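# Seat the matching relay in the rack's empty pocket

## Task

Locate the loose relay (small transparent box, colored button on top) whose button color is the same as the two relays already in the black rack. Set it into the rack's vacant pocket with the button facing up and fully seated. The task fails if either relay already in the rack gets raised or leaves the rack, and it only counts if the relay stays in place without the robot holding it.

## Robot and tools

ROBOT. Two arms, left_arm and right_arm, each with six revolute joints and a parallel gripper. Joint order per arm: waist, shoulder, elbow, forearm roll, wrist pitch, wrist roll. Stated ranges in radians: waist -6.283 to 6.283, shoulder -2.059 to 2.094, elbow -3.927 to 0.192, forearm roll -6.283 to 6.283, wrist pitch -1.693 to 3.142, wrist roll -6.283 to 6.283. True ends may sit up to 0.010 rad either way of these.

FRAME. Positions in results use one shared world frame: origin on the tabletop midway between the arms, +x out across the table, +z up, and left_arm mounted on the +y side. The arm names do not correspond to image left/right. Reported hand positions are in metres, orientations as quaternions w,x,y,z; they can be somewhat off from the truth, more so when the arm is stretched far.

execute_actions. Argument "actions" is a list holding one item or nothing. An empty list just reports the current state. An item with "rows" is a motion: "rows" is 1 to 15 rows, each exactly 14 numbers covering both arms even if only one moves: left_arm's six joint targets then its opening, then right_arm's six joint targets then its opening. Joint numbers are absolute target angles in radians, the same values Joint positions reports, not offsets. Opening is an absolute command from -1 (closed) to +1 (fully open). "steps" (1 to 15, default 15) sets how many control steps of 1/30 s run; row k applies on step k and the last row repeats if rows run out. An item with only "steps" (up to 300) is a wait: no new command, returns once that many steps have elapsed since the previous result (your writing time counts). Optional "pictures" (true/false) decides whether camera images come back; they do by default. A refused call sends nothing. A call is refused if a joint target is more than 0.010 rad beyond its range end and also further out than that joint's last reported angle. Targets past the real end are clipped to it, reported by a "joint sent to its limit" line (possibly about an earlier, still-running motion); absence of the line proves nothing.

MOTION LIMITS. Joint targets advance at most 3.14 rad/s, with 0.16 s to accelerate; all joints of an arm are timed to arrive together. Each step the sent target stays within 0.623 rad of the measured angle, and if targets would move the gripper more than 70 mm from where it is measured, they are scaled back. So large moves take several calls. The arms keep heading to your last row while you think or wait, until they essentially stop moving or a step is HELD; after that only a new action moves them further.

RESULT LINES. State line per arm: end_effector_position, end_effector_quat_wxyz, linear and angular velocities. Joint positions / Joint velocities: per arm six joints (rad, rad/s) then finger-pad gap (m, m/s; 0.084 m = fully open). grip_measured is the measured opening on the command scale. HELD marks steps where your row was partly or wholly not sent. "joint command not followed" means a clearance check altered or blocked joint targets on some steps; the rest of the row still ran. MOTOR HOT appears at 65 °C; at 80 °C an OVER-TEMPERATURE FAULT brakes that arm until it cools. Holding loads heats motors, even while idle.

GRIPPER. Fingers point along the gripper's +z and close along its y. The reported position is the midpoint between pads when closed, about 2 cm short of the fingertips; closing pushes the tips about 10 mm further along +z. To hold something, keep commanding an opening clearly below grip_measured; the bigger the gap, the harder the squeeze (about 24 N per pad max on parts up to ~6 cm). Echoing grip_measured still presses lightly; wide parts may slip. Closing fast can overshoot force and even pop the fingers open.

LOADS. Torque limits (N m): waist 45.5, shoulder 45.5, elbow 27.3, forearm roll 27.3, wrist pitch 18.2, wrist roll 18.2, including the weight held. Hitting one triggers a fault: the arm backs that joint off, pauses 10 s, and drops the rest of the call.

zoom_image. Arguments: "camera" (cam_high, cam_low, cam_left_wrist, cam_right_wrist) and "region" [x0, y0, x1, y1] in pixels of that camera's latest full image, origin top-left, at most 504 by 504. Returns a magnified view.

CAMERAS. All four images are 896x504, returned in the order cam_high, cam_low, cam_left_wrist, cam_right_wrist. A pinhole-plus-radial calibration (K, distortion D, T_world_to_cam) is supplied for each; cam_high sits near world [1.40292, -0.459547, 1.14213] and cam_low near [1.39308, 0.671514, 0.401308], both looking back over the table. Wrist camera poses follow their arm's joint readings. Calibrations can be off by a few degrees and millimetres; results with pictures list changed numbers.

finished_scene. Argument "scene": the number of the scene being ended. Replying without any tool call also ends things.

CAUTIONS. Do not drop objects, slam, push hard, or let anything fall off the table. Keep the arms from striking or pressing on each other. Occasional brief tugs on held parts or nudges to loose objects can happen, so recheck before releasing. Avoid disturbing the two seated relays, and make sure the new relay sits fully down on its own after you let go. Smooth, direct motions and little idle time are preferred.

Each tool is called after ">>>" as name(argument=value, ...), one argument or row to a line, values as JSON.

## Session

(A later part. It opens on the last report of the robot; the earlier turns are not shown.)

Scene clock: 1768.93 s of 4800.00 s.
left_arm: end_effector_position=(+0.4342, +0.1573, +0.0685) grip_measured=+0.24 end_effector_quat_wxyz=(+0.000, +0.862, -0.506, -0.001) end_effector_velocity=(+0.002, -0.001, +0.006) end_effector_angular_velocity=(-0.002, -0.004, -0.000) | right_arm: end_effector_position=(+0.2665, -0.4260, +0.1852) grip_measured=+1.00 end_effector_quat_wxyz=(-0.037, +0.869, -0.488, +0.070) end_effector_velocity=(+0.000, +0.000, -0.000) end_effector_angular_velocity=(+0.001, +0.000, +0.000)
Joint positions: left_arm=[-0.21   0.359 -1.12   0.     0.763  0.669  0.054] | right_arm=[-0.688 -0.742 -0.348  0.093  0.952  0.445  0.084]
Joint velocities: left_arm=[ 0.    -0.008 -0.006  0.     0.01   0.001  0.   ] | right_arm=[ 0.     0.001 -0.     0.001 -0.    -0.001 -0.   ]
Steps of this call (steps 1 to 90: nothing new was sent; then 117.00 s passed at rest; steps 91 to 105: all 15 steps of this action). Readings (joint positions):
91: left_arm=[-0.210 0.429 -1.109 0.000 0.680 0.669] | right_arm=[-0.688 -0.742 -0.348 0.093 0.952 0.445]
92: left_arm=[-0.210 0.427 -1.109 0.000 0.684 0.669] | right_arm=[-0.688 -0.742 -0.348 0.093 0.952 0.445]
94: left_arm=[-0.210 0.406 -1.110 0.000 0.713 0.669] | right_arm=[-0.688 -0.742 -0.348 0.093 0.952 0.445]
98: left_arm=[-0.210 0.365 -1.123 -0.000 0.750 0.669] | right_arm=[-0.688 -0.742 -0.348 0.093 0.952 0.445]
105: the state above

>>> execute_actions(
  actions=[
    {"rows": [[-0.1804, 0.0793, -0.8376, 0.0, 0.7583, 0.6986, 0.25, -0.688, -0.742, -0.348, 0.093, 0.952, 0.445, 1.0]], "steps": 15},
  ],
  pictures=false,
)

>>> execute_actions(
  actions=[
    {"steps": 10},
  ],
  pictures=true,
)

Scene clock: 1790.23 s of 4800.00 s.
left_arm: end_effector_position=(+0.3713, +0.1973, +0.0989) grip_measured=+0.24 end_effector_quat_wxyz=(+0.000, +0.862, -0.506, -0.000) end_effector_velocity=(-0.014, +0.006, -0.001) end_effector_angular_velocity=(+0.003, +0.009, -0.003) | right_arm: end_effector_position=(+0.2665, -0.4260, +0.1852) grip_measured=+1.00 end_effector_quat_wxyz=(-0.037, +0.869, -0.488, +0.070) end_effector_velocity=(-0.000, -0.000, +0.000) end_effector_angular_velocity=(-0.002, +0.000, +0.000)
Joint positions: left_arm=[-0.181  0.084 -0.842  0.     0.758  0.698  0.054] | right_arm=[-0.688 -0.742 -0.348  0.093  0.952  0.445  0.084]
Joint velocities: left_arm=[ 0.002 -0.039  0.05   0.    -0.002  0.006 -0.   ] | right_arm=[ 0.    -0.001  0.    -0.002 -0.     0.001  0.   ]
Steps of this call (steps 1 to 15: the robot went on to your last target; steps 16 to 90: nothing new was sent; then 17.80 s passed at rest; steps 91 to 105: all 15 steps of this action). Readings (joint positions):
91: left_arm=[-0.210 0.358 -1.121 -0.000 0.764 0.669] | right_arm=[-0.688 -0.742 -0.348 0.093 0.952 0.445]
92: left_arm=[-0.210 0.354 -1.118 -0.000 0.763 0.669] | right_arm=[-0.688 -0.742 -0.348 0.093 0.952 0.445]
94: left_arm=[-0.206 0.314 -1.072 -0.000 0.762 0.674] | right_arm=[-0.688 -0.742 -0.348 0.093 0.952 0.445]
98: left_arm=[-0.188 0.152 -0.916 0.000 0.760 0.690] | right_arm=[-0.688 -0.742 -0.348 0.093 0.952 0.445]
105: the state above

Scene clock: 1790.57 s of 4800.00 s.
left_arm: end_effector_position=(+0.3704, +0.1979, +0.0994) grip_measured=+0.24 end_effector_quat_wxyz=(+0.000, +0.862, -0.506, -0.000) end_effector_velocity=(-0.000, +0.001, +0.001) end_effector_angular_velocity=(-0.000, -0.002, +0.001) | right_arm: end_effector_position=(+0.2665, -0.4260, +0.1852) grip_measured=+1.00 end_effector_quat_wxyz=(-0.037, +0.869, -0.488, +0.070) end_effector_velocity=(-0.000, -0.000, -0.001) end_effector_angular_velocity=(+0.001, +0.003, +0.001)
Joint positions: left_arm=[-0.18   0.08  -0.838 -0.     0.758  0.699  0.054] | right_arm=[-0.688 -0.742 -0.348  0.093  0.952  0.445  0.084]
Joint velocities: left_arm=[ 0.001 -0.003  0.002  0.    -0.001 -0.     0.   ] | right_arm=[-0.     0.003  0.    -0.001 -0.    -0.001 -0.   ]
Steps of this call (steps 1 to 10: the robot went on to your last target). Readings (joint positions):
1: left_arm=[-0.181 0.083 -0.841 -0.000 0.758 0.698] | right_arm=[-0.688 -0.742 -0.348 0.093 0.952 0.445]
2: left_arm=[-0.181 0.082 -0.840 -0.000 0.758 0.698] | right_arm=[-0.688 -0.742 -0.348 0.093 0.952 0.445]
4: left_arm=[-0.181 0.081 -0.839 -0.000 0.758 0.698] | right_arm=[-0.688 -0.742 -0.348 0.093 0.952 0.445]
8: left_arm=[-0.181 0.080 -0.838 -0.000 0.758 0.699] | right_arm=[-0.688 -0.742 -0.348 0.093 0.952 0.445]
10: the state above
camera_calibration (this result's frames):
cam_left_wrist: T_world_to_cam=[[-0.878588, -0.477553, 0.00507022, 0.45404], [-0.477565, 0.878424, -0.0174181, 0.0776084], [0.00386425, -0.0177247, -0.999835, 0.229748], [0, 0, 0, 1]] pos_world=[0.43509, 0.152728, 0.22876]
cam_right_wrist: T_world_to_cam=[[-0.843848, -0.523046, -0.119763, 0.053457], [-0.514908, 0.85213, -0.0935072, 0.587197], [0.150962, -0.017239, -0.988389, 0.267144], [0, 0, 0, 1]] pos_world=[0.307134, -0.467803, 0.325351]

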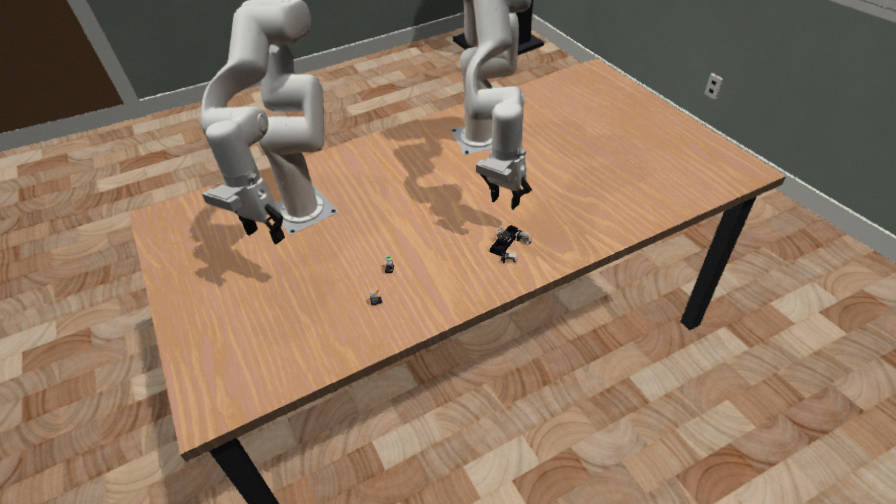

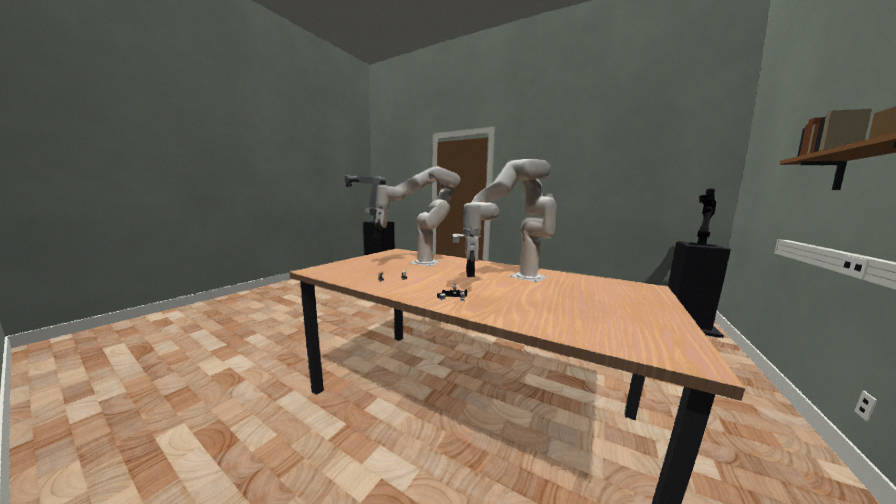

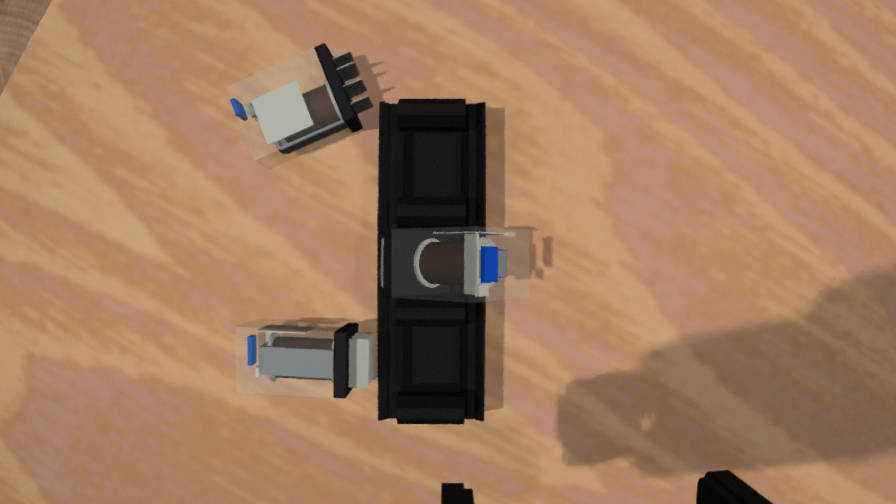

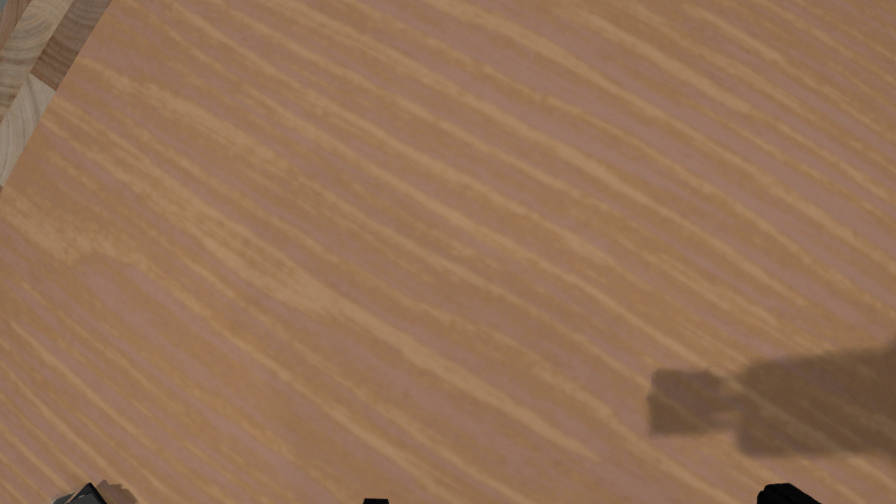

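>>> zoom_image(
  camera="cam_left_wrist",
  region=[220, 30, 560, 430],
)

Region (220, 30, 560, 430) of cam_left_wrist's 896x504 image, scaled by 1.260, with more detail than that image has; it fills the left 428 columns of this view, and the rest is white.

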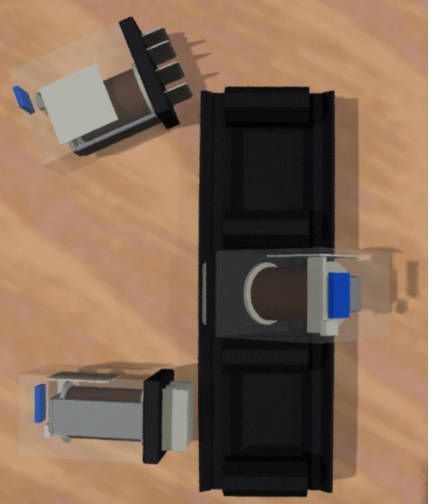

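>>> zoom_image(
  camera="cam_low",
  region=[432, 270, 482, 305],
)

Region (432, 270, 482, 305) of cam_low's 896x504 image, scaled by 10.080, with more detail than that image has; it fills the top 353 rows of this view, and the rest is white.

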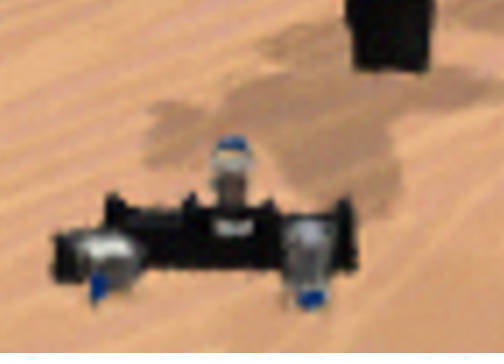

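>>> zoom_image(
  camera="cam_left_wrist",
  region=[360, 90, 540, 260],
)

Region (360, 90, 540, 260) of cam_left_wrist's 896x504 image, scaled by 2.800, with more detail than that image has.

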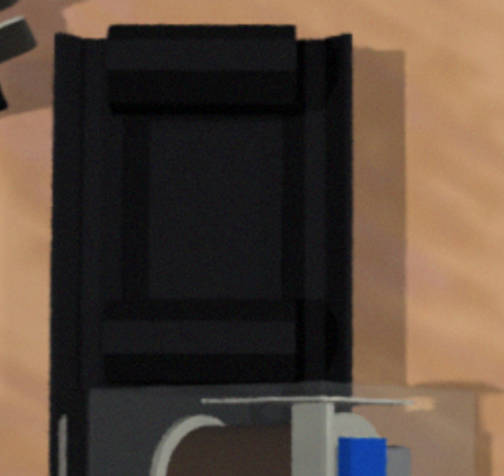

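>>> execute_actions(
  actions=[
    {"rows": [[-0.2079, 0.3505, -1.1277, 0.0, 0.7772, 0.6711, 0.8, -0.688, -0.742, -0.348, 0.093, 0.952, 0.445, 1.0]], "steps": 15},
  ],
  pictures=false,
)

Scene clock: 1911.07 s of 4800.00 s.
left_arm: end_effector_position=(+0.4348, +0.1585, +0.0751) grip_measured=+0.80 end_effector_quat_wxyz=(+0.000, +0.862, -0.506, -0.000) end_effector_velocity=(+0.018, -0.009, +0.006) end_effector_angular_velocity=(-0.010, -0.025, +0.003) | right_arm: end_effector_position=(+0.2665, -0.4260, +0.1852) grip_measured=+1.00 end_effector_quat_wxyz=(-0.037, +0.869, -0.488, +0.070) end_effector_velocity=(+0.000, +0.000, +0.000) end_effector_angular_velocity=(+0.000, +0.000, +0.000)
Joint positions: left_arm=[-0.207  0.346 -1.123  0.     0.777  0.672  0.076] | right_arm=[-0.688 -0.742 -0.348  0.093  0.952  0.445  0.084]
Joint velocities: left_arm=[-0.003  0.03  -0.06  -0.     0.003 -0.006  0.   ] | right_arm=[ 0.  0. -0.  0.  0. -0. -0.]
Steps of this call (steps 1 to 15: the robot went on to your last target; steps 16 to 90: nothing new was sent; then 117.00 s passed at rest; steps 91 to 105: all 15 steps of this action). Readings (joint positions):
91: left_arm=[-0.180 0.079 -0.838 0.000 0.758 0.699] | right_arm=[-0.688 -0.742 -0.348 0.093 0.952 0.445]
92: left_arm=[-0.181 0.082 -0.841 0.000 0.759 0.698] | right_arm=[-0.688 -0.742 -0.348 0.093 0.952 0.445]
94: left_arm=[-0.185 0.122 -0.886 0.000 0.763 0.694] | right_arm=[-0.688 -0.742 -0.348 0.093 0.952 0.445]
98: left_arm=[-0.201 0.278 -1.050 -0.000 0.771 0.679] | right_arm=[-0.688 -0.742 -0.348 0.093 0.952 0.445]
105: the state above

Now descend to z = 0.038 around the tilted middle relay.

>>> execute_actions(
  actions=[
    {"rows": [[-0.2079, 0.3600, -1.1255, 0.0, 0.7655, 0.6711, 0.8, -0.688, -0.742, -0.348, 0.093, 0.952, 0.445, 1.0], [-0.2079, 0.3700, -1.1233, 0.0, 0.7533, 0.6711, 0.8, -0.688, -0.742, -0.348, 0.093, 0.952, 0.445, 1.0], [-0.2079, 0.3800, -1.1211, 0.0, 0.7411, 0.6711, 0.8, -0.688, -0.742, -0.348, 0.093, 0.952, 0.445, 1.0], [-0.2079, 0.3900, -1.1190, 0.0, 0.7290, 0.6711, 0.8, -0.688, -0.742, -0.348, 0.093, 0.952, 0.445, 1.0], [-0.2079, 0.4000, -1.1170, 0.0, 0.7170, 0.6711, 0.8, -0.688, -0.742, -0.348, 0.093, 0.952, 0.445, 1.0], [-0.2079, 0.4100, -1.1152, 0.0, 0.7052, 0.6711, 0.8, -0.688, -0.742, -0.348, 0.093, 0.952, 0.445, 1.0], [-0.2079, 0.4180, -1.1138, 0.0, 0.6958, 0.6711, 0.8, -0.688, -0.742, -0.348, 0.093, 0.952, 0.445, 1.0], [-0.2079, 0.4244, -1.1129, 0.0, 0.6885, 0.6711, 0.8, -0.688, -0.742, -0.348, 0.093, 0.952, 0.445, 1.0]], "steps": 15},
  ],
  pictures=true,
)

Scene clock: 1927.70 s of 4800.00 s.
left_arm: end_effector_position=(+0.4354, +0.1580, +0.0386) grip_measured=+0.80 end_effector_quat_wxyz=(+0.000, +0.862, -0.506, -0.001) end_effector_velocity=(+0.011, -0.004, -0.005) end_effector_angular_velocity=(-0.015, -0.035, +0.000) | right_arm: end_effector_position=(+0.2665, -0.4260, +0.1852) grip_measured=+1.00 end_effector_quat_wxyz=(-0.037, +0.869, -0.488, +0.070) end_effector_velocity=(+0.000, -0.000, +0.001) end_effector_angular_velocity=(-0.001, -0.002, +0.002)
Joint positions: left_arm=[-0.208  0.422 -1.113  0.     0.693  0.671  0.077] | right_arm=[-0.688 -0.742 -0.348  0.093  0.952  0.445  0.084]
Joint velocities: left_arm=[ 0.001  0.024 -0.008 -0.    -0.053  0.     0.   ] | right_arm=[ 0.    -0.002 -0.001  0.     0.    -0.002 -0.   ]
Steps of this call (steps 1 to 15: the robot went on to your last target; steps 16 to 90: nothing new was sent; then 13.13 s passed at rest; steps 91 to 105: all 15 steps of this action). Readings (joint positions):
91: left_arm=[-0.208 0.351 -1.128 -0.000 0.777 0.671] | right_arm=[-0.688 -0.742 -0.348 0.093 0.952 0.445]
92: left_arm=[-0.208 0.351 -1.128 -0.000 0.776 0.671] | right_arm=[-0.688 -0.742 -0.348 0.093 0.952 0.445]
94: left_arm=[-0.208 0.357 -1.127 -0.000 0.767 0.671] | right_arm=[-0.688 -0.742 -0.348 0.093 0.952 0.445]
98: left_arm=[-0.208 0.387 -1.120 -0.000 0.733 0.671] | right_arm=[-0.688 -0.742 -0.348 0.093 0.952 0.445]
105: the state above
camera_calibration (this result's frames):
cam_left_wrist: T_world_to_cam=[[-0.87856, -0.477594, 0.00596076, 0.492377], [-0.477625, 0.878413, -0.0163032, 0.142701], [0.00255032, -0.0171704, -0.999849, 0.168503], [0, 0, 0, 1]] pos_world=[0.50031, 0.112699, 0.167869]
cam_right_wrist: T_world_to_cam=[[-0.843848, -0.523046, -0.119763, 0.053457], [-0.514908, 0.85213, -0.093507, 0.587197], [0.150962, -0.0172387, -0.988389, 0.267144], [0, 0, 0, 1]] pos_world=[0.307134, -0.467803, 0.325351]

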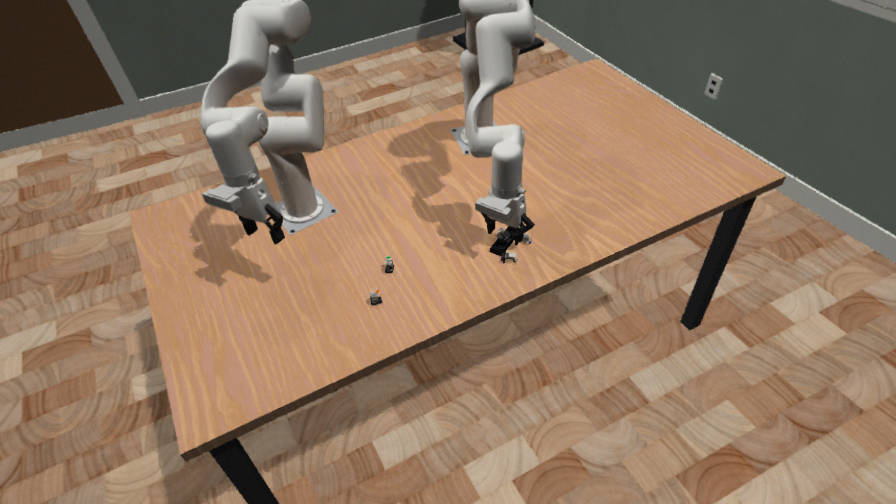

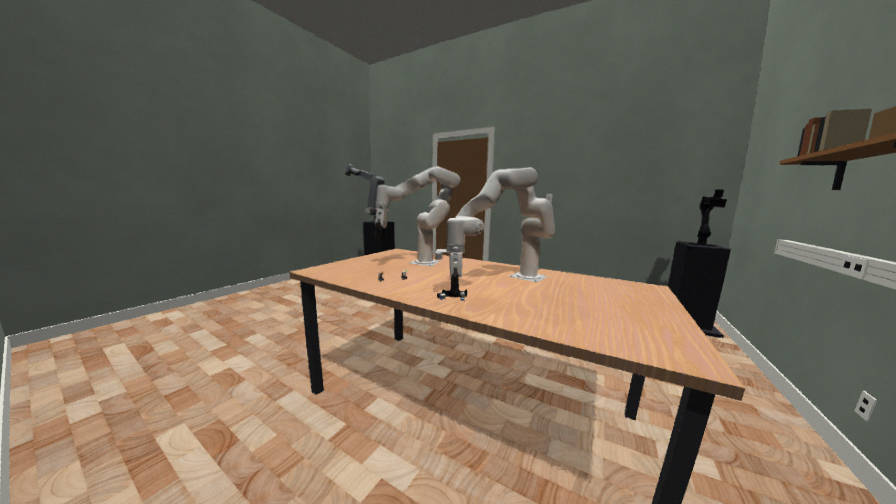

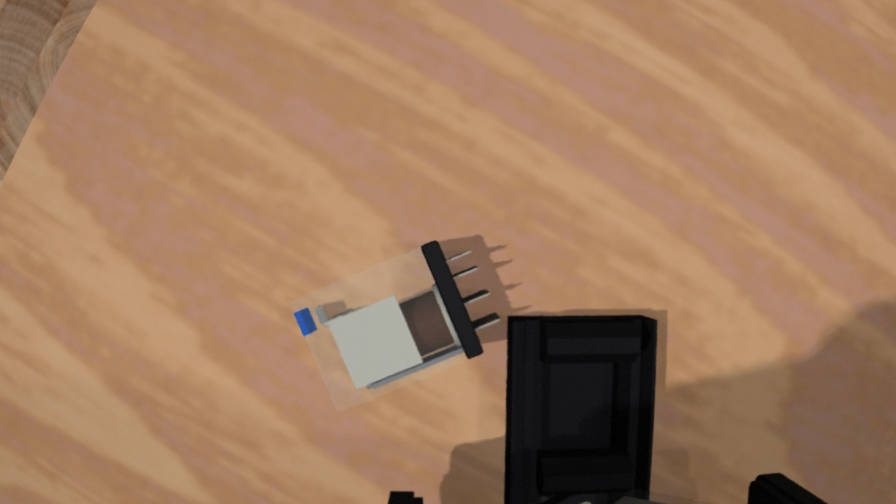

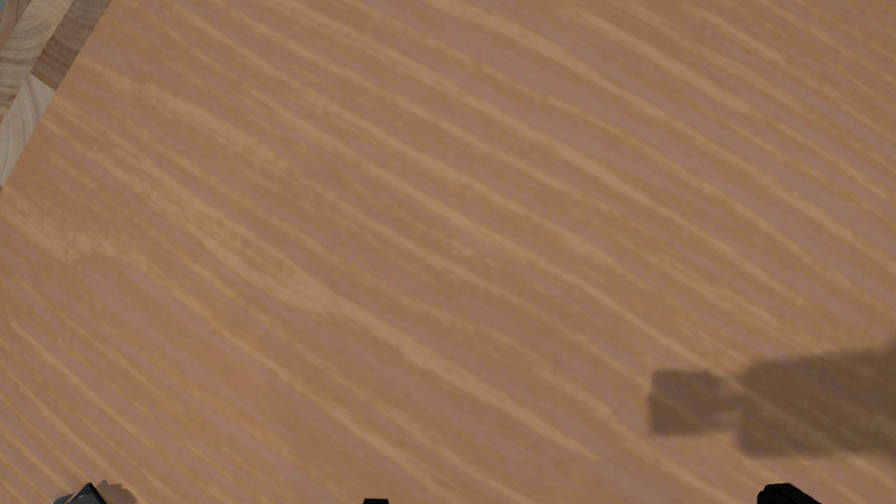

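>>> execute_actions(
  actions=[
    {"rows": [[-0.2079, 0.4244, -1.1129, 0.0, 0.6885, 0.6711, 0.7, -0.688, -0.742, -0.348, 0.093, 0.952, 0.445, 1.0], [-0.2079, 0.4244, -1.1129, 0.0, 0.6885, 0.6711, 0.6, -0.688, -0.742, -0.348, 0.093, 0.952, 0.445, 1.0], [-0.2079, 0.4244, -1.1129, 0.0, 0.6885, 0.6711, 0.5, -0.688, -0.742, -0.348, 0.093, 0.952, 0.445, 1.0], [-0.2079, 0.4244, -1.1129, 0.0, 0.6885, 0.6711, 0.46, -0.688, -0.742, -0.348, 0.093, 0.952, 0.445, 1.0], [-0.2079, 0.4244, -1.1129, 0.0, 0.6885, 0.6711, 0.43, -0.688, -0.742, -0.348, 0.093, 0.952, 0.445, 1.0], [-0.2079, 0.4244, -1.1129, 0.0, 0.6885, 0.6711, 0.40, -0.688, -0.742, -0.348, 0.093, 0.952, 0.445, 1.0], [-0.2079, 0.4244, -1.1129, 0.0, 0.6885, 0.6711, 0.37, -0.688, -0.742, -0.348, 0.093, 0.952, 0.445, 1.0], [-0.2079, 0.4244, -1.1129, 0.0, 0.6885, 0.6711, 0.34, -0.688, -0.742, -0.348, 0.093, 0.952, 0.445, 1.0], [-0.2079, 0.4244, -1.1129, 0.0, 0.6885, 0.6711, 0.31, -0.688, -0.742, -0.348, 0.093, 0.952, 0.445, 1.0], [-0.2079, 0.4244, -1.1129, 0.0, 0.6885, 0.6711, 0.28, -0.688, -0.742, -0.348, 0.093, 0.952, 0.445, 1.0], [-0.2079, 0.4244, -1.1129, 0.0, 0.6885, 0.6711, 0.25, -0.688, -0.742, -0.348, 0.093, 0.952, 0.445, 1.0], [-0.2079, 0.4244, -1.1129, 0.0, 0.6885, 0.6711, 0.22, -0.688, -0.742, -0.348, 0.093, 0.952, 0.445, 1.0], [-0.2079, 0.4244, -1.1129, 0.0, 0.6885, 0.6711, 0.19, -0.688, -0.742, -0.348, 0.093, 0.952, 0.445, 1.0], [-0.2079, 0.4244, -1.1129, 0.0, 0.6885, 0.6711, 0.16, -0.688, -0.742, -0.348, 0.093, 0.952, 0.445, 1.0], [-0.2079, 0.4244, -1.1129, 0.0, 0.6885, 0.6711, 0.13, -0.688, -0.742, -0.348, 0.093, 0.952, 0.445, 1.0]], "steps": 15},
  ],
  pictures=true,
)

Scene clock: 1957.23 s of 4800.00 s.
left_arm: end_effector_position=(+0.4358, +0.1577, +0.0375) grip_measured=+0.19 end_effector_quat_wxyz=(+0.000, +0.862, -0.506, -0.000) end_effector_velocity=(+0.000, -0.001, +0.000) end_effector_angular_velocity=(-0.001, -0.002, -0.001) | right_arm: end_effector_position=(+0.2665, -0.4260, +0.1852) grip_measured=+1.00 end_effector_quat_wxyz=(-0.037, +0.869, -0.488, +0.070) end_effector_velocity=(+0.000, -0.000, +0.000) end_effector_angular_velocity=(-0.000, -0.000, -0.002)
Joint positions: left_arm=[-0.208  0.424 -1.113 -0.     0.689  0.671  0.052] | right_arm=[-0.688 -0.742 -0.348  0.093  0.952  0.445  0.084]
Joint velocities: left_arm=[-0.002 -0.    -0.     0.    -0.002 -0.001 -0.038] | right_arm=[-0.    -0.    -0.    -0.    -0.     0.002  0.   ]
Steps of this call (steps 1 to 15: the robot went on to your last target; steps 16 to 90: nothing new was sent; then 26.03 s passed at rest; steps 91 to 105: all 15 steps of this action). Readings (joint positions):
91: left_arm=[-0.208 0.424 -1.113 0.000 0.688 0.671] | right_arm=[-0.688 -0.742 -0.348 0.093 0.952 0.445]
92: left_arm=[-0.208 0.424 -1.113 -0.000 0.688 0.671] | right_arm=[-0.688 -0.742 -0.348 0.093 0.952 0.445]
94: left_arm=[-0.208 0.424 -1.113 -0.000 0.688 0.671] | right_arm=[-0.688 -0.742 -0.348 0.093 0.952 0.445]
98: left_arm=[-0.208 0.424 -1.113 0.000 0.689 0.671] | right_arm=[-0.688 -0.742 -0.348 0.093 0.952 0.445]
105: the state above
camera_calibration (this result's frames):
cam_left_wrist: T_world_to_cam=[[-0.87859, -0.477551, 0.00496758, 0.492667], [-0.47756, 0.878423, -0.0175743, 0.143074], [0.00402898, -0.0178129, -0.999833, 0.166871], [0, 0, 0, 1]] pos_world=[0.500506, 0.112566, 0.166911]
cam_right_wrist: T_world_to_cam=[[-0.843848, -0.523046, -0.119763, 0.053457], [-0.514908, 0.85213, -0.0935069, 0.587197], [0.150962, -0.0172387, -0.988389, 0.267144], [0, 0, 0, 1]] pos_world=[0.307134, -0.467803, 0.325351]

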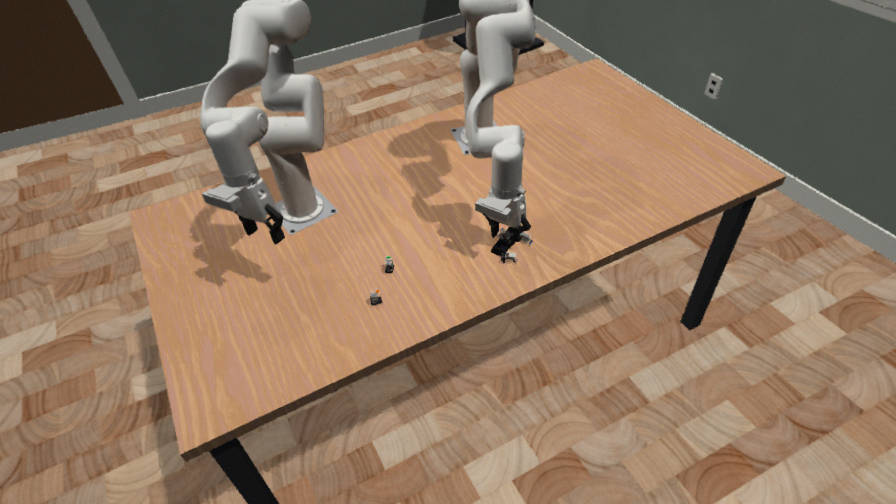

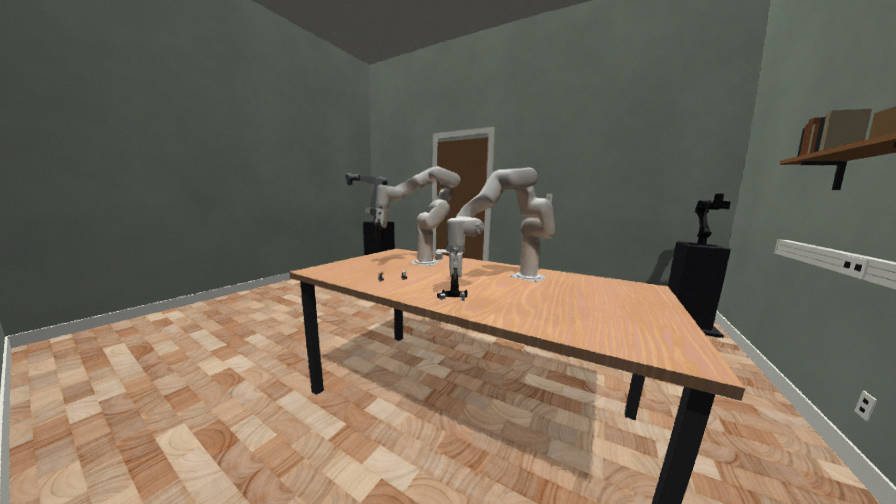

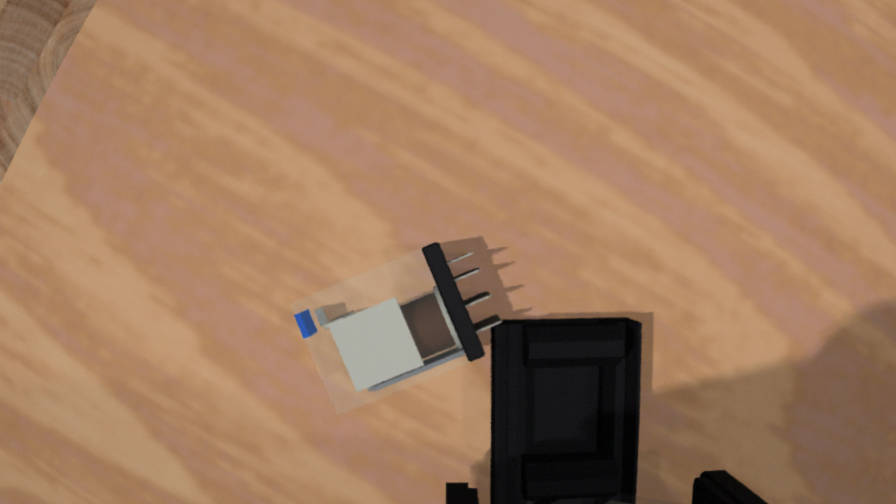

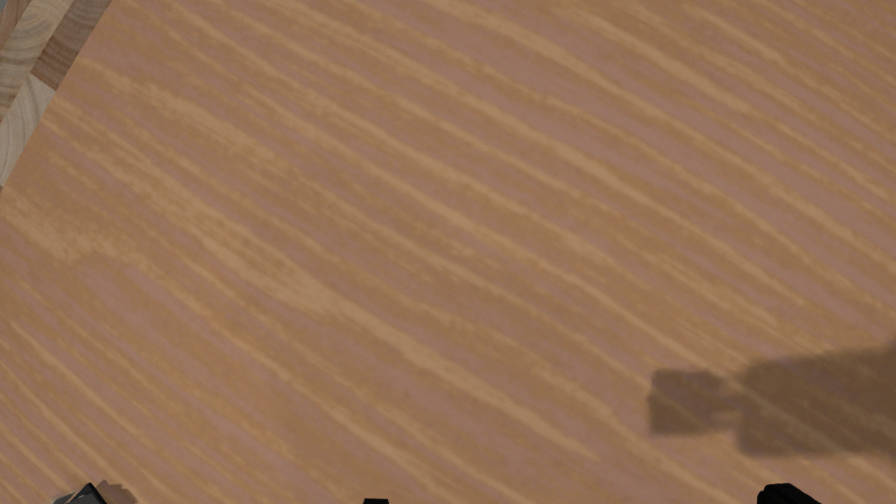

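>>> execute_actions(
  actions=[
    {"rows": [[-0.2079, 0.4244, -1.1129, 0.0, 0.6885, 0.6711, 0.10, -0.688, -0.742, -0.348, 0.093, 0.952, 0.445, 1.0], [-0.2079, 0.4244, -1.1129, 0.0, 0.6885, 0.6711, 0.07, -0.688, -0.742, -0.348, 0.093, 0.952, 0.445, 1.0], [-0.2079, 0.4244, -1.1129, 0.0, 0.6885, 0.6711, 0.04, -0.688, -0.742, -0.348, 0.093, 0.952, 0.445, 1.0], [-0.2079, 0.4244, -1.1129, 0.0, 0.6885, 0.6711, 0.01, -0.688, -0.742, -0.348, 0.093, 0.952, 0.445, 1.0], [-0.2079, 0.4244, -1.1129, 0.0, 0.6885, 0.6711, -0.02, -0.688, -0.742, -0.348, 0.093, 0.952, 0.445, 1.0], [-0.2079, 0.4244, -1.1129, 0.0, 0.6885, 0.6711, -0.05, -0.688, -0.742, -0.348, 0.093, 0.952, 0.445, 1.0], [-0.2079, 0.4244, -1.1129, 0.0, 0.6885, 0.6711, -0.08, -0.688, -0.742, -0.348, 0.093, 0.952, 0.445, 1.0], [-0.2079, 0.4244, -1.1129, 0.0, 0.6885, 0.6711, -0.11, -0.688, -0.742, -0.348, 0.093, 0.952, 0.445, 1.0], [-0.2079, 0.4244, -1.1129, 0.0, 0.6885, 0.6711, -0.14, -0.688, -0.742, -0.348, 0.093, 0.952, 0.445, 1.0], [-0.2079, 0.4244, -1.1129, 0.0, 0.6885, 0.6711, -0.17, -0.688, -0.742, -0.348, 0.093, 0.952, 0.445, 1.0], [-0.2079, 0.4244, -1.1129, 0.0, 0.6885, 0.6711, -0.20, -0.688, -0.742, -0.348, 0.093, 0.952, 0.445, 1.0]], "steps": 15},
  ],
  pictures=true,
)

Scene clock: 1994.70 s of 4800.00 s.
left_arm: end_effector_position=(+0.4359, +0.1578, +0.0376) grip_measured=-0.02 end_effector_quat_wxyz=(-0.000, +0.862, -0.506, +0.000) end_effector_velocity=(+0.000, +0.001, -0.000) end_effector_angular_velocity=(+0.000, +0.001, +0.003) | right_arm: end_effector_position=(+0.2665, -0.4260, +0.1852) grip_measured=+1.00 end_effector_quat_wxyz=(-0.037, +0.869, -0.488, +0.070) end_effector_velocity=(-0.000, +0.000, -0.001) end_effector_angular_velocity=(+0.001, +0.001, -0.000)
Joint positions: left_arm=[-0.208  0.424 -1.113  0.     0.689  0.671  0.043] | right_arm=[-0.688 -0.742 -0.348  0.093  0.952  0.445  0.084]
Joint velocities: left_arm=[ 0.002  0.     0.    -0.     0.001 -0.001  0.   ] | right_arm=[ 0.     0.001  0.001  0.001 -0.001 -0.    -0.   ]
Steps of this call (steps 1 to 15: the robot went on to your last target; steps 16 to 90: nothing new was sent; then 33.97 s passed at rest; steps 91 to 105: all 15 steps of this action). Readings (joint positions):
91: left_arm=[-0.208 0.424 -1.113 -0.000 0.689 0.671] | right_arm=[-0.688 -0.742 -0.348 0.093 0.952 0.445]
92: left_arm=[-0.208 0.424 -1.113 -0.000 0.689 0.671] | right_arm=[-0.688 -0.742 -0.348 0.093 0.952 0.445]
94: left_arm=[-0.208 0.424 -1.113 -0.000 0.689 0.671] | right_arm=[-0.688 -0.742 -0.348 0.093 0.952 0.445]
98: left_arm=[-0.208 0.424 -1.113 0.000 0.689 0.671] | right_arm=[-0.688 -0.742 -0.348 0.093 0.952 0.445]
105: the state above
camera_calibration (this result's frames):
cam_left_wrist: T_world_to_cam=[[-0.878556, -0.477615, 0.00474899, 0.492784], [-0.477619, 0.878387, -0.0177912, 0.143154], [0.00432592, -0.0178988, -0.99983, 0.166869], [0, 0, 0, 1]] pos_world=[0.50059, 0.112603, 0.167047]
cam_right_wrist: T_world_to_cam=[[-0.843848, -0.523046, -0.119763, 0.053457], [-0.514908, 0.85213, -0.0935069, 0.587197], [0.150962, -0.0172387, -0.988389, 0.267144], [0, 0, 0, 1]] pos_world=[0.307134, -0.467802, 0.325351]

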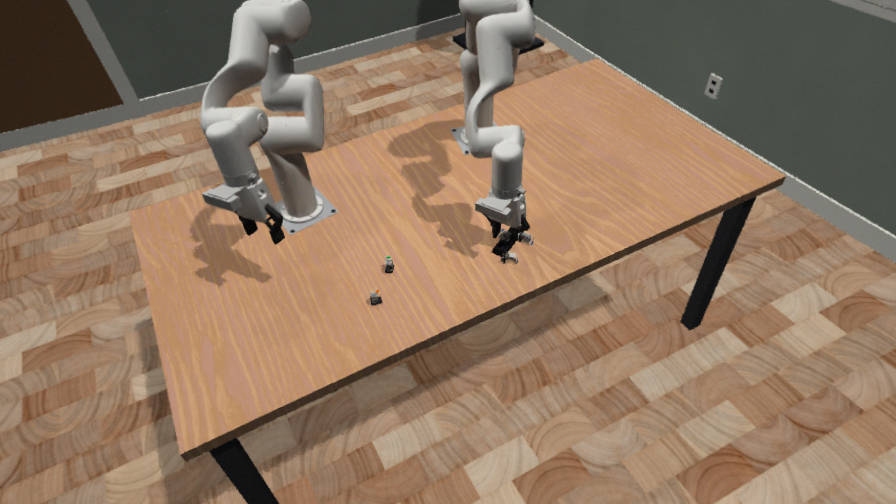

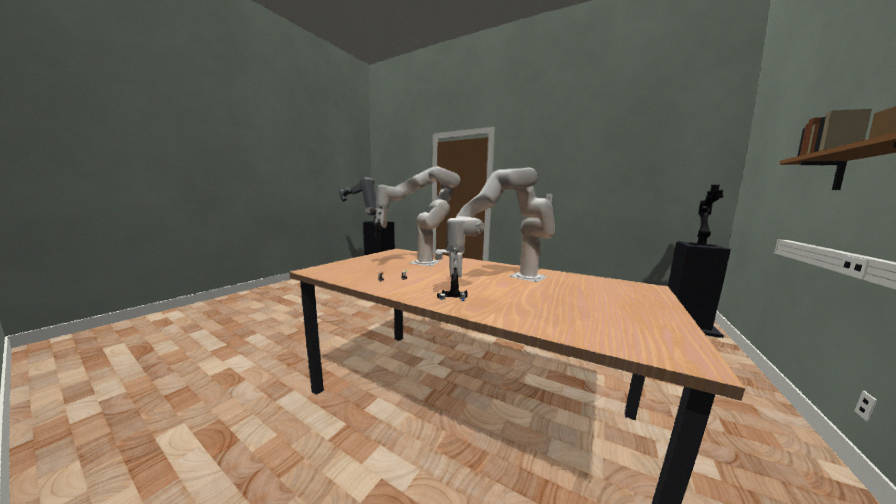

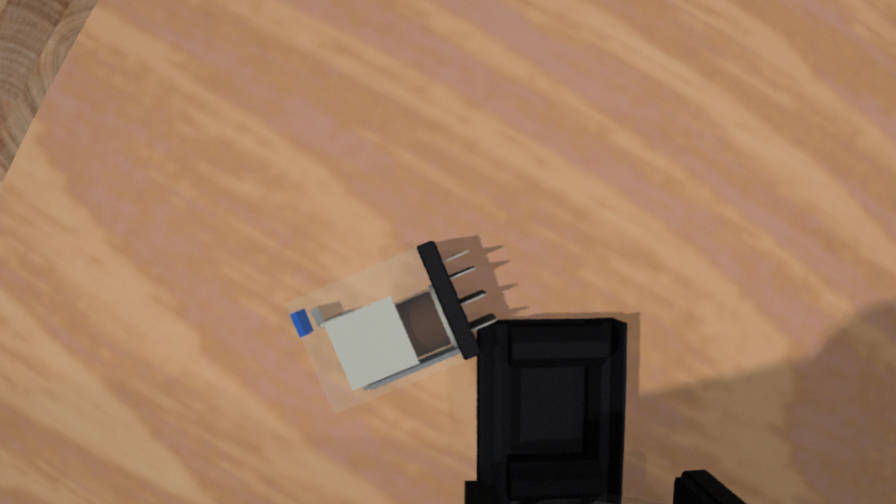

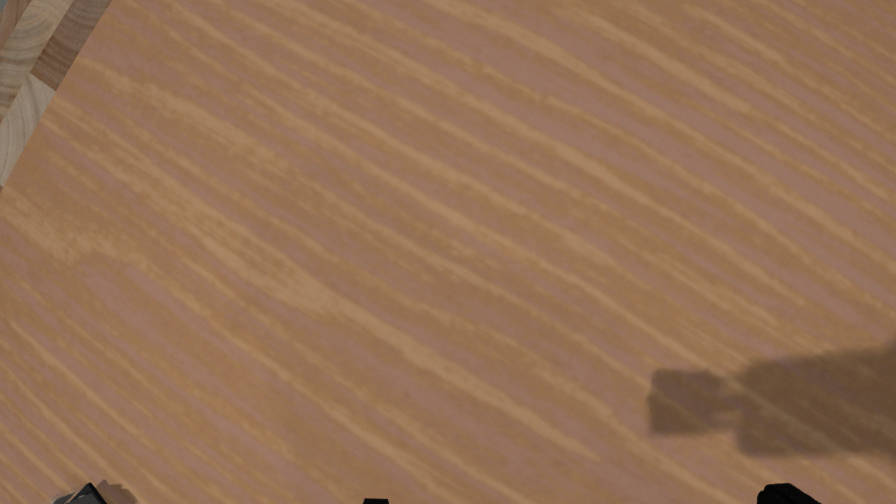

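>>> zoom_image(
  camera="cam_high",
  region=[470, 200, 550, 270],
)

Region (470, 200, 550, 270) of cam_high's 896x504 image, scaled by 6.300, with more detail than that image has; it fills the top 441 rows of this view, and the rest is white.

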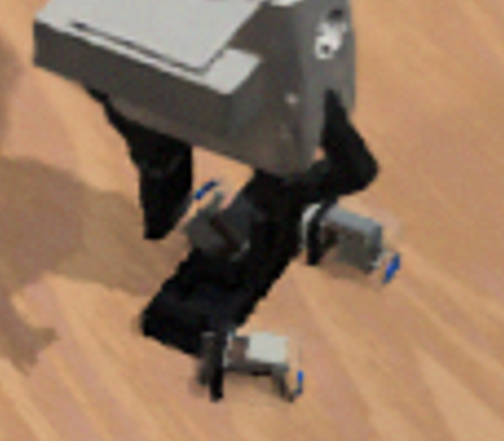

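>>> execute_actions(
  actions=[
    {"rows": [[-0.2079, 0.4227, -1.1131, 0.0, 0.6904, 0.6711, -0.2, -0.688, -0.742, -0.348, 0.093, 0.952, 0.445, 1.0], [-0.2079, 0.4210, -1.1133, 0.0, 0.6923, 0.6711, -0.2, -0.688, -0.742, -0.348, 0.093, 0.952, 0.445, 1.0], [-0.2079, 0.4193, -1.1135, 0.0, 0.6942, 0.6711, -0.2, -0.688, -0.742, -0.348, 0.093, 0.952, 0.445, 1.0], [-0.2079, 0.4176, -1.1137, 0.0, 0.6961, 0.6711, -0.2, -0.688, -0.742, -0.348, 0.093, 0.952, 0.445, 1.0], [-0.2079, 0.4160, -1.1139, 0.0, 0.6979, 0.6711, -0.2, -0.688, -0.742, -0.348, 0.093, 0.952, 0.445, 1.0]], "steps": 15},
  ],
  pictures=true,
)

Scene clock: 2080.50 s of 4800.00 s.
left_arm: end_effector_position=(+0.4357, +0.1578, +0.0413) grip_measured=-0.02 end_effector_quat_wxyz=(+0.000, +0.862, -0.506, -0.000) end_effector_velocity=(+0.000, +0.000, +0.001) end_effector_angular_velocity=(-0.000, +0.000, -0.001) | right_arm: end_effector_position=(+0.2665, -0.4260, +0.1852) grip_measured=+1.00 end_effector_quat_wxyz=(-0.037, +0.869, -0.488, +0.070) end_effector_velocity=(+0.000, -0.000, -0.000) end_effector_angular_velocity=(-0.001, -0.000, -0.001)
Joint positions: left_arm=[-0.208  0.416 -1.114  0.     0.698  0.671  0.043] | right_arm=[-0.688 -0.742 -0.348  0.093  0.952  0.445  0.084]
Joint velocities: left_arm=[ 0.    -0.002  0.    -0.     0.002  0.001 -0.   ] | right_arm=[ 0.    -0.     0.001 -0.001 -0.001  0.002  0.   ]
Steps of this call (steps 1 to 15: the robot went on to your last target; steps 16 to 90: nothing new was sent; then 82.30 s passed at rest; steps 91 to 105: all 15 steps of this action). Readings (joint positions):
91: left_arm=[-0.208 0.424 -1.113 0.000 0.689 0.671] | right_arm=[-0.688 -0.742 -0.348 0.093 0.952 0.445]
92: left_arm=[-0.208 0.424 -1.113 0.000 0.689 0.671] | right_arm=[-0.688 -0.742 -0.348 0.093 0.952 0.445]
94: left_arm=[-0.208 0.424 -1.113 0.000 0.690 0.671] | right_arm=[-0.688 -0.742 -0.348 0.093 0.952 0.445]
98: left_arm=[-0.208 0.419 -1.113 0.000 0.695 0.671] | right_arm=[-0.688 -0.742 -0.348 0.093 0.952 0.445]
105: the state above
camera_calibration (this result's frames):
cam_left_wrist: T_world_to_cam=[[-0.878558, -0.477609, 0.00515499, 0.49262], [-0.477622, 0.878395, -0.0173001, 0.143052], [0.00373455, -0.0176613, -0.999837, 0.170721], [0, 0, 0, 1]] pos_world=[0.500483, 0.112638, 0.170629]
cam_right_wrist: T_world_to_cam=[[-0.843848, -0.523046, -0.119763, 0.053457], [-0.514908, 0.85213, -0.0935071, 0.587197], [0.150962, -0.0172388, -0.988389, 0.267144], [0, 0, 0, 1]] pos_world=[0.307134, -0.467803, 0.325351]

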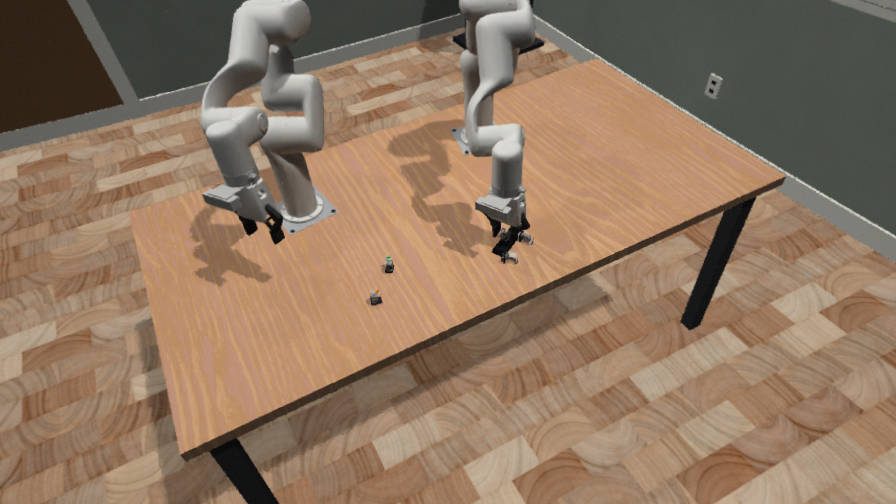

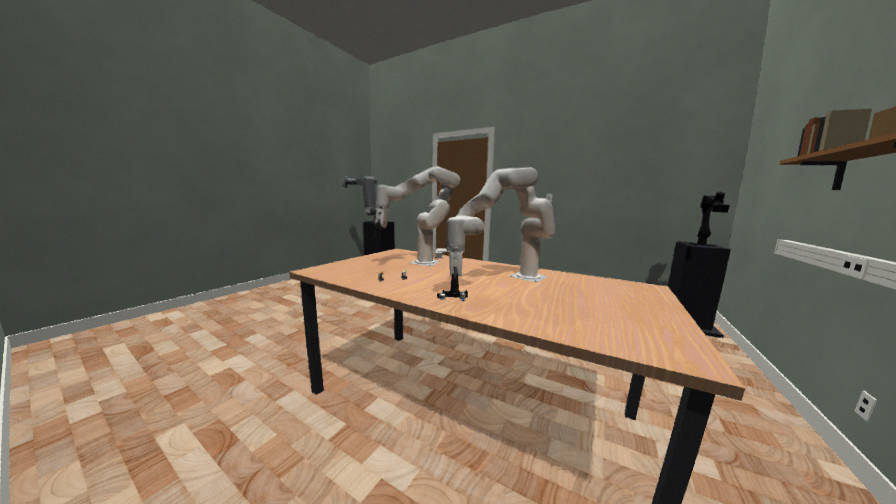

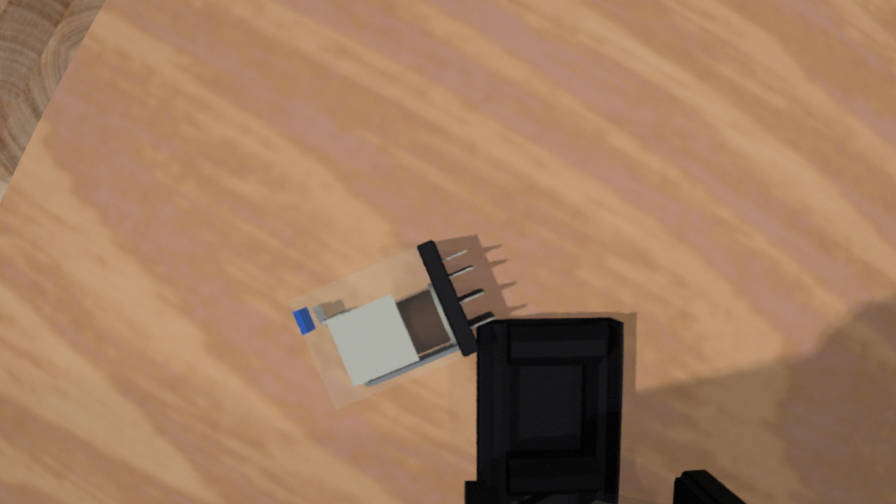

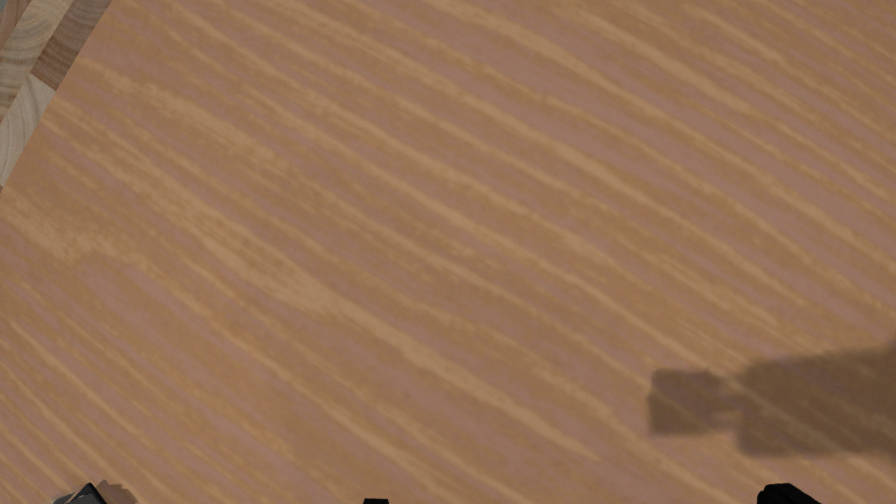

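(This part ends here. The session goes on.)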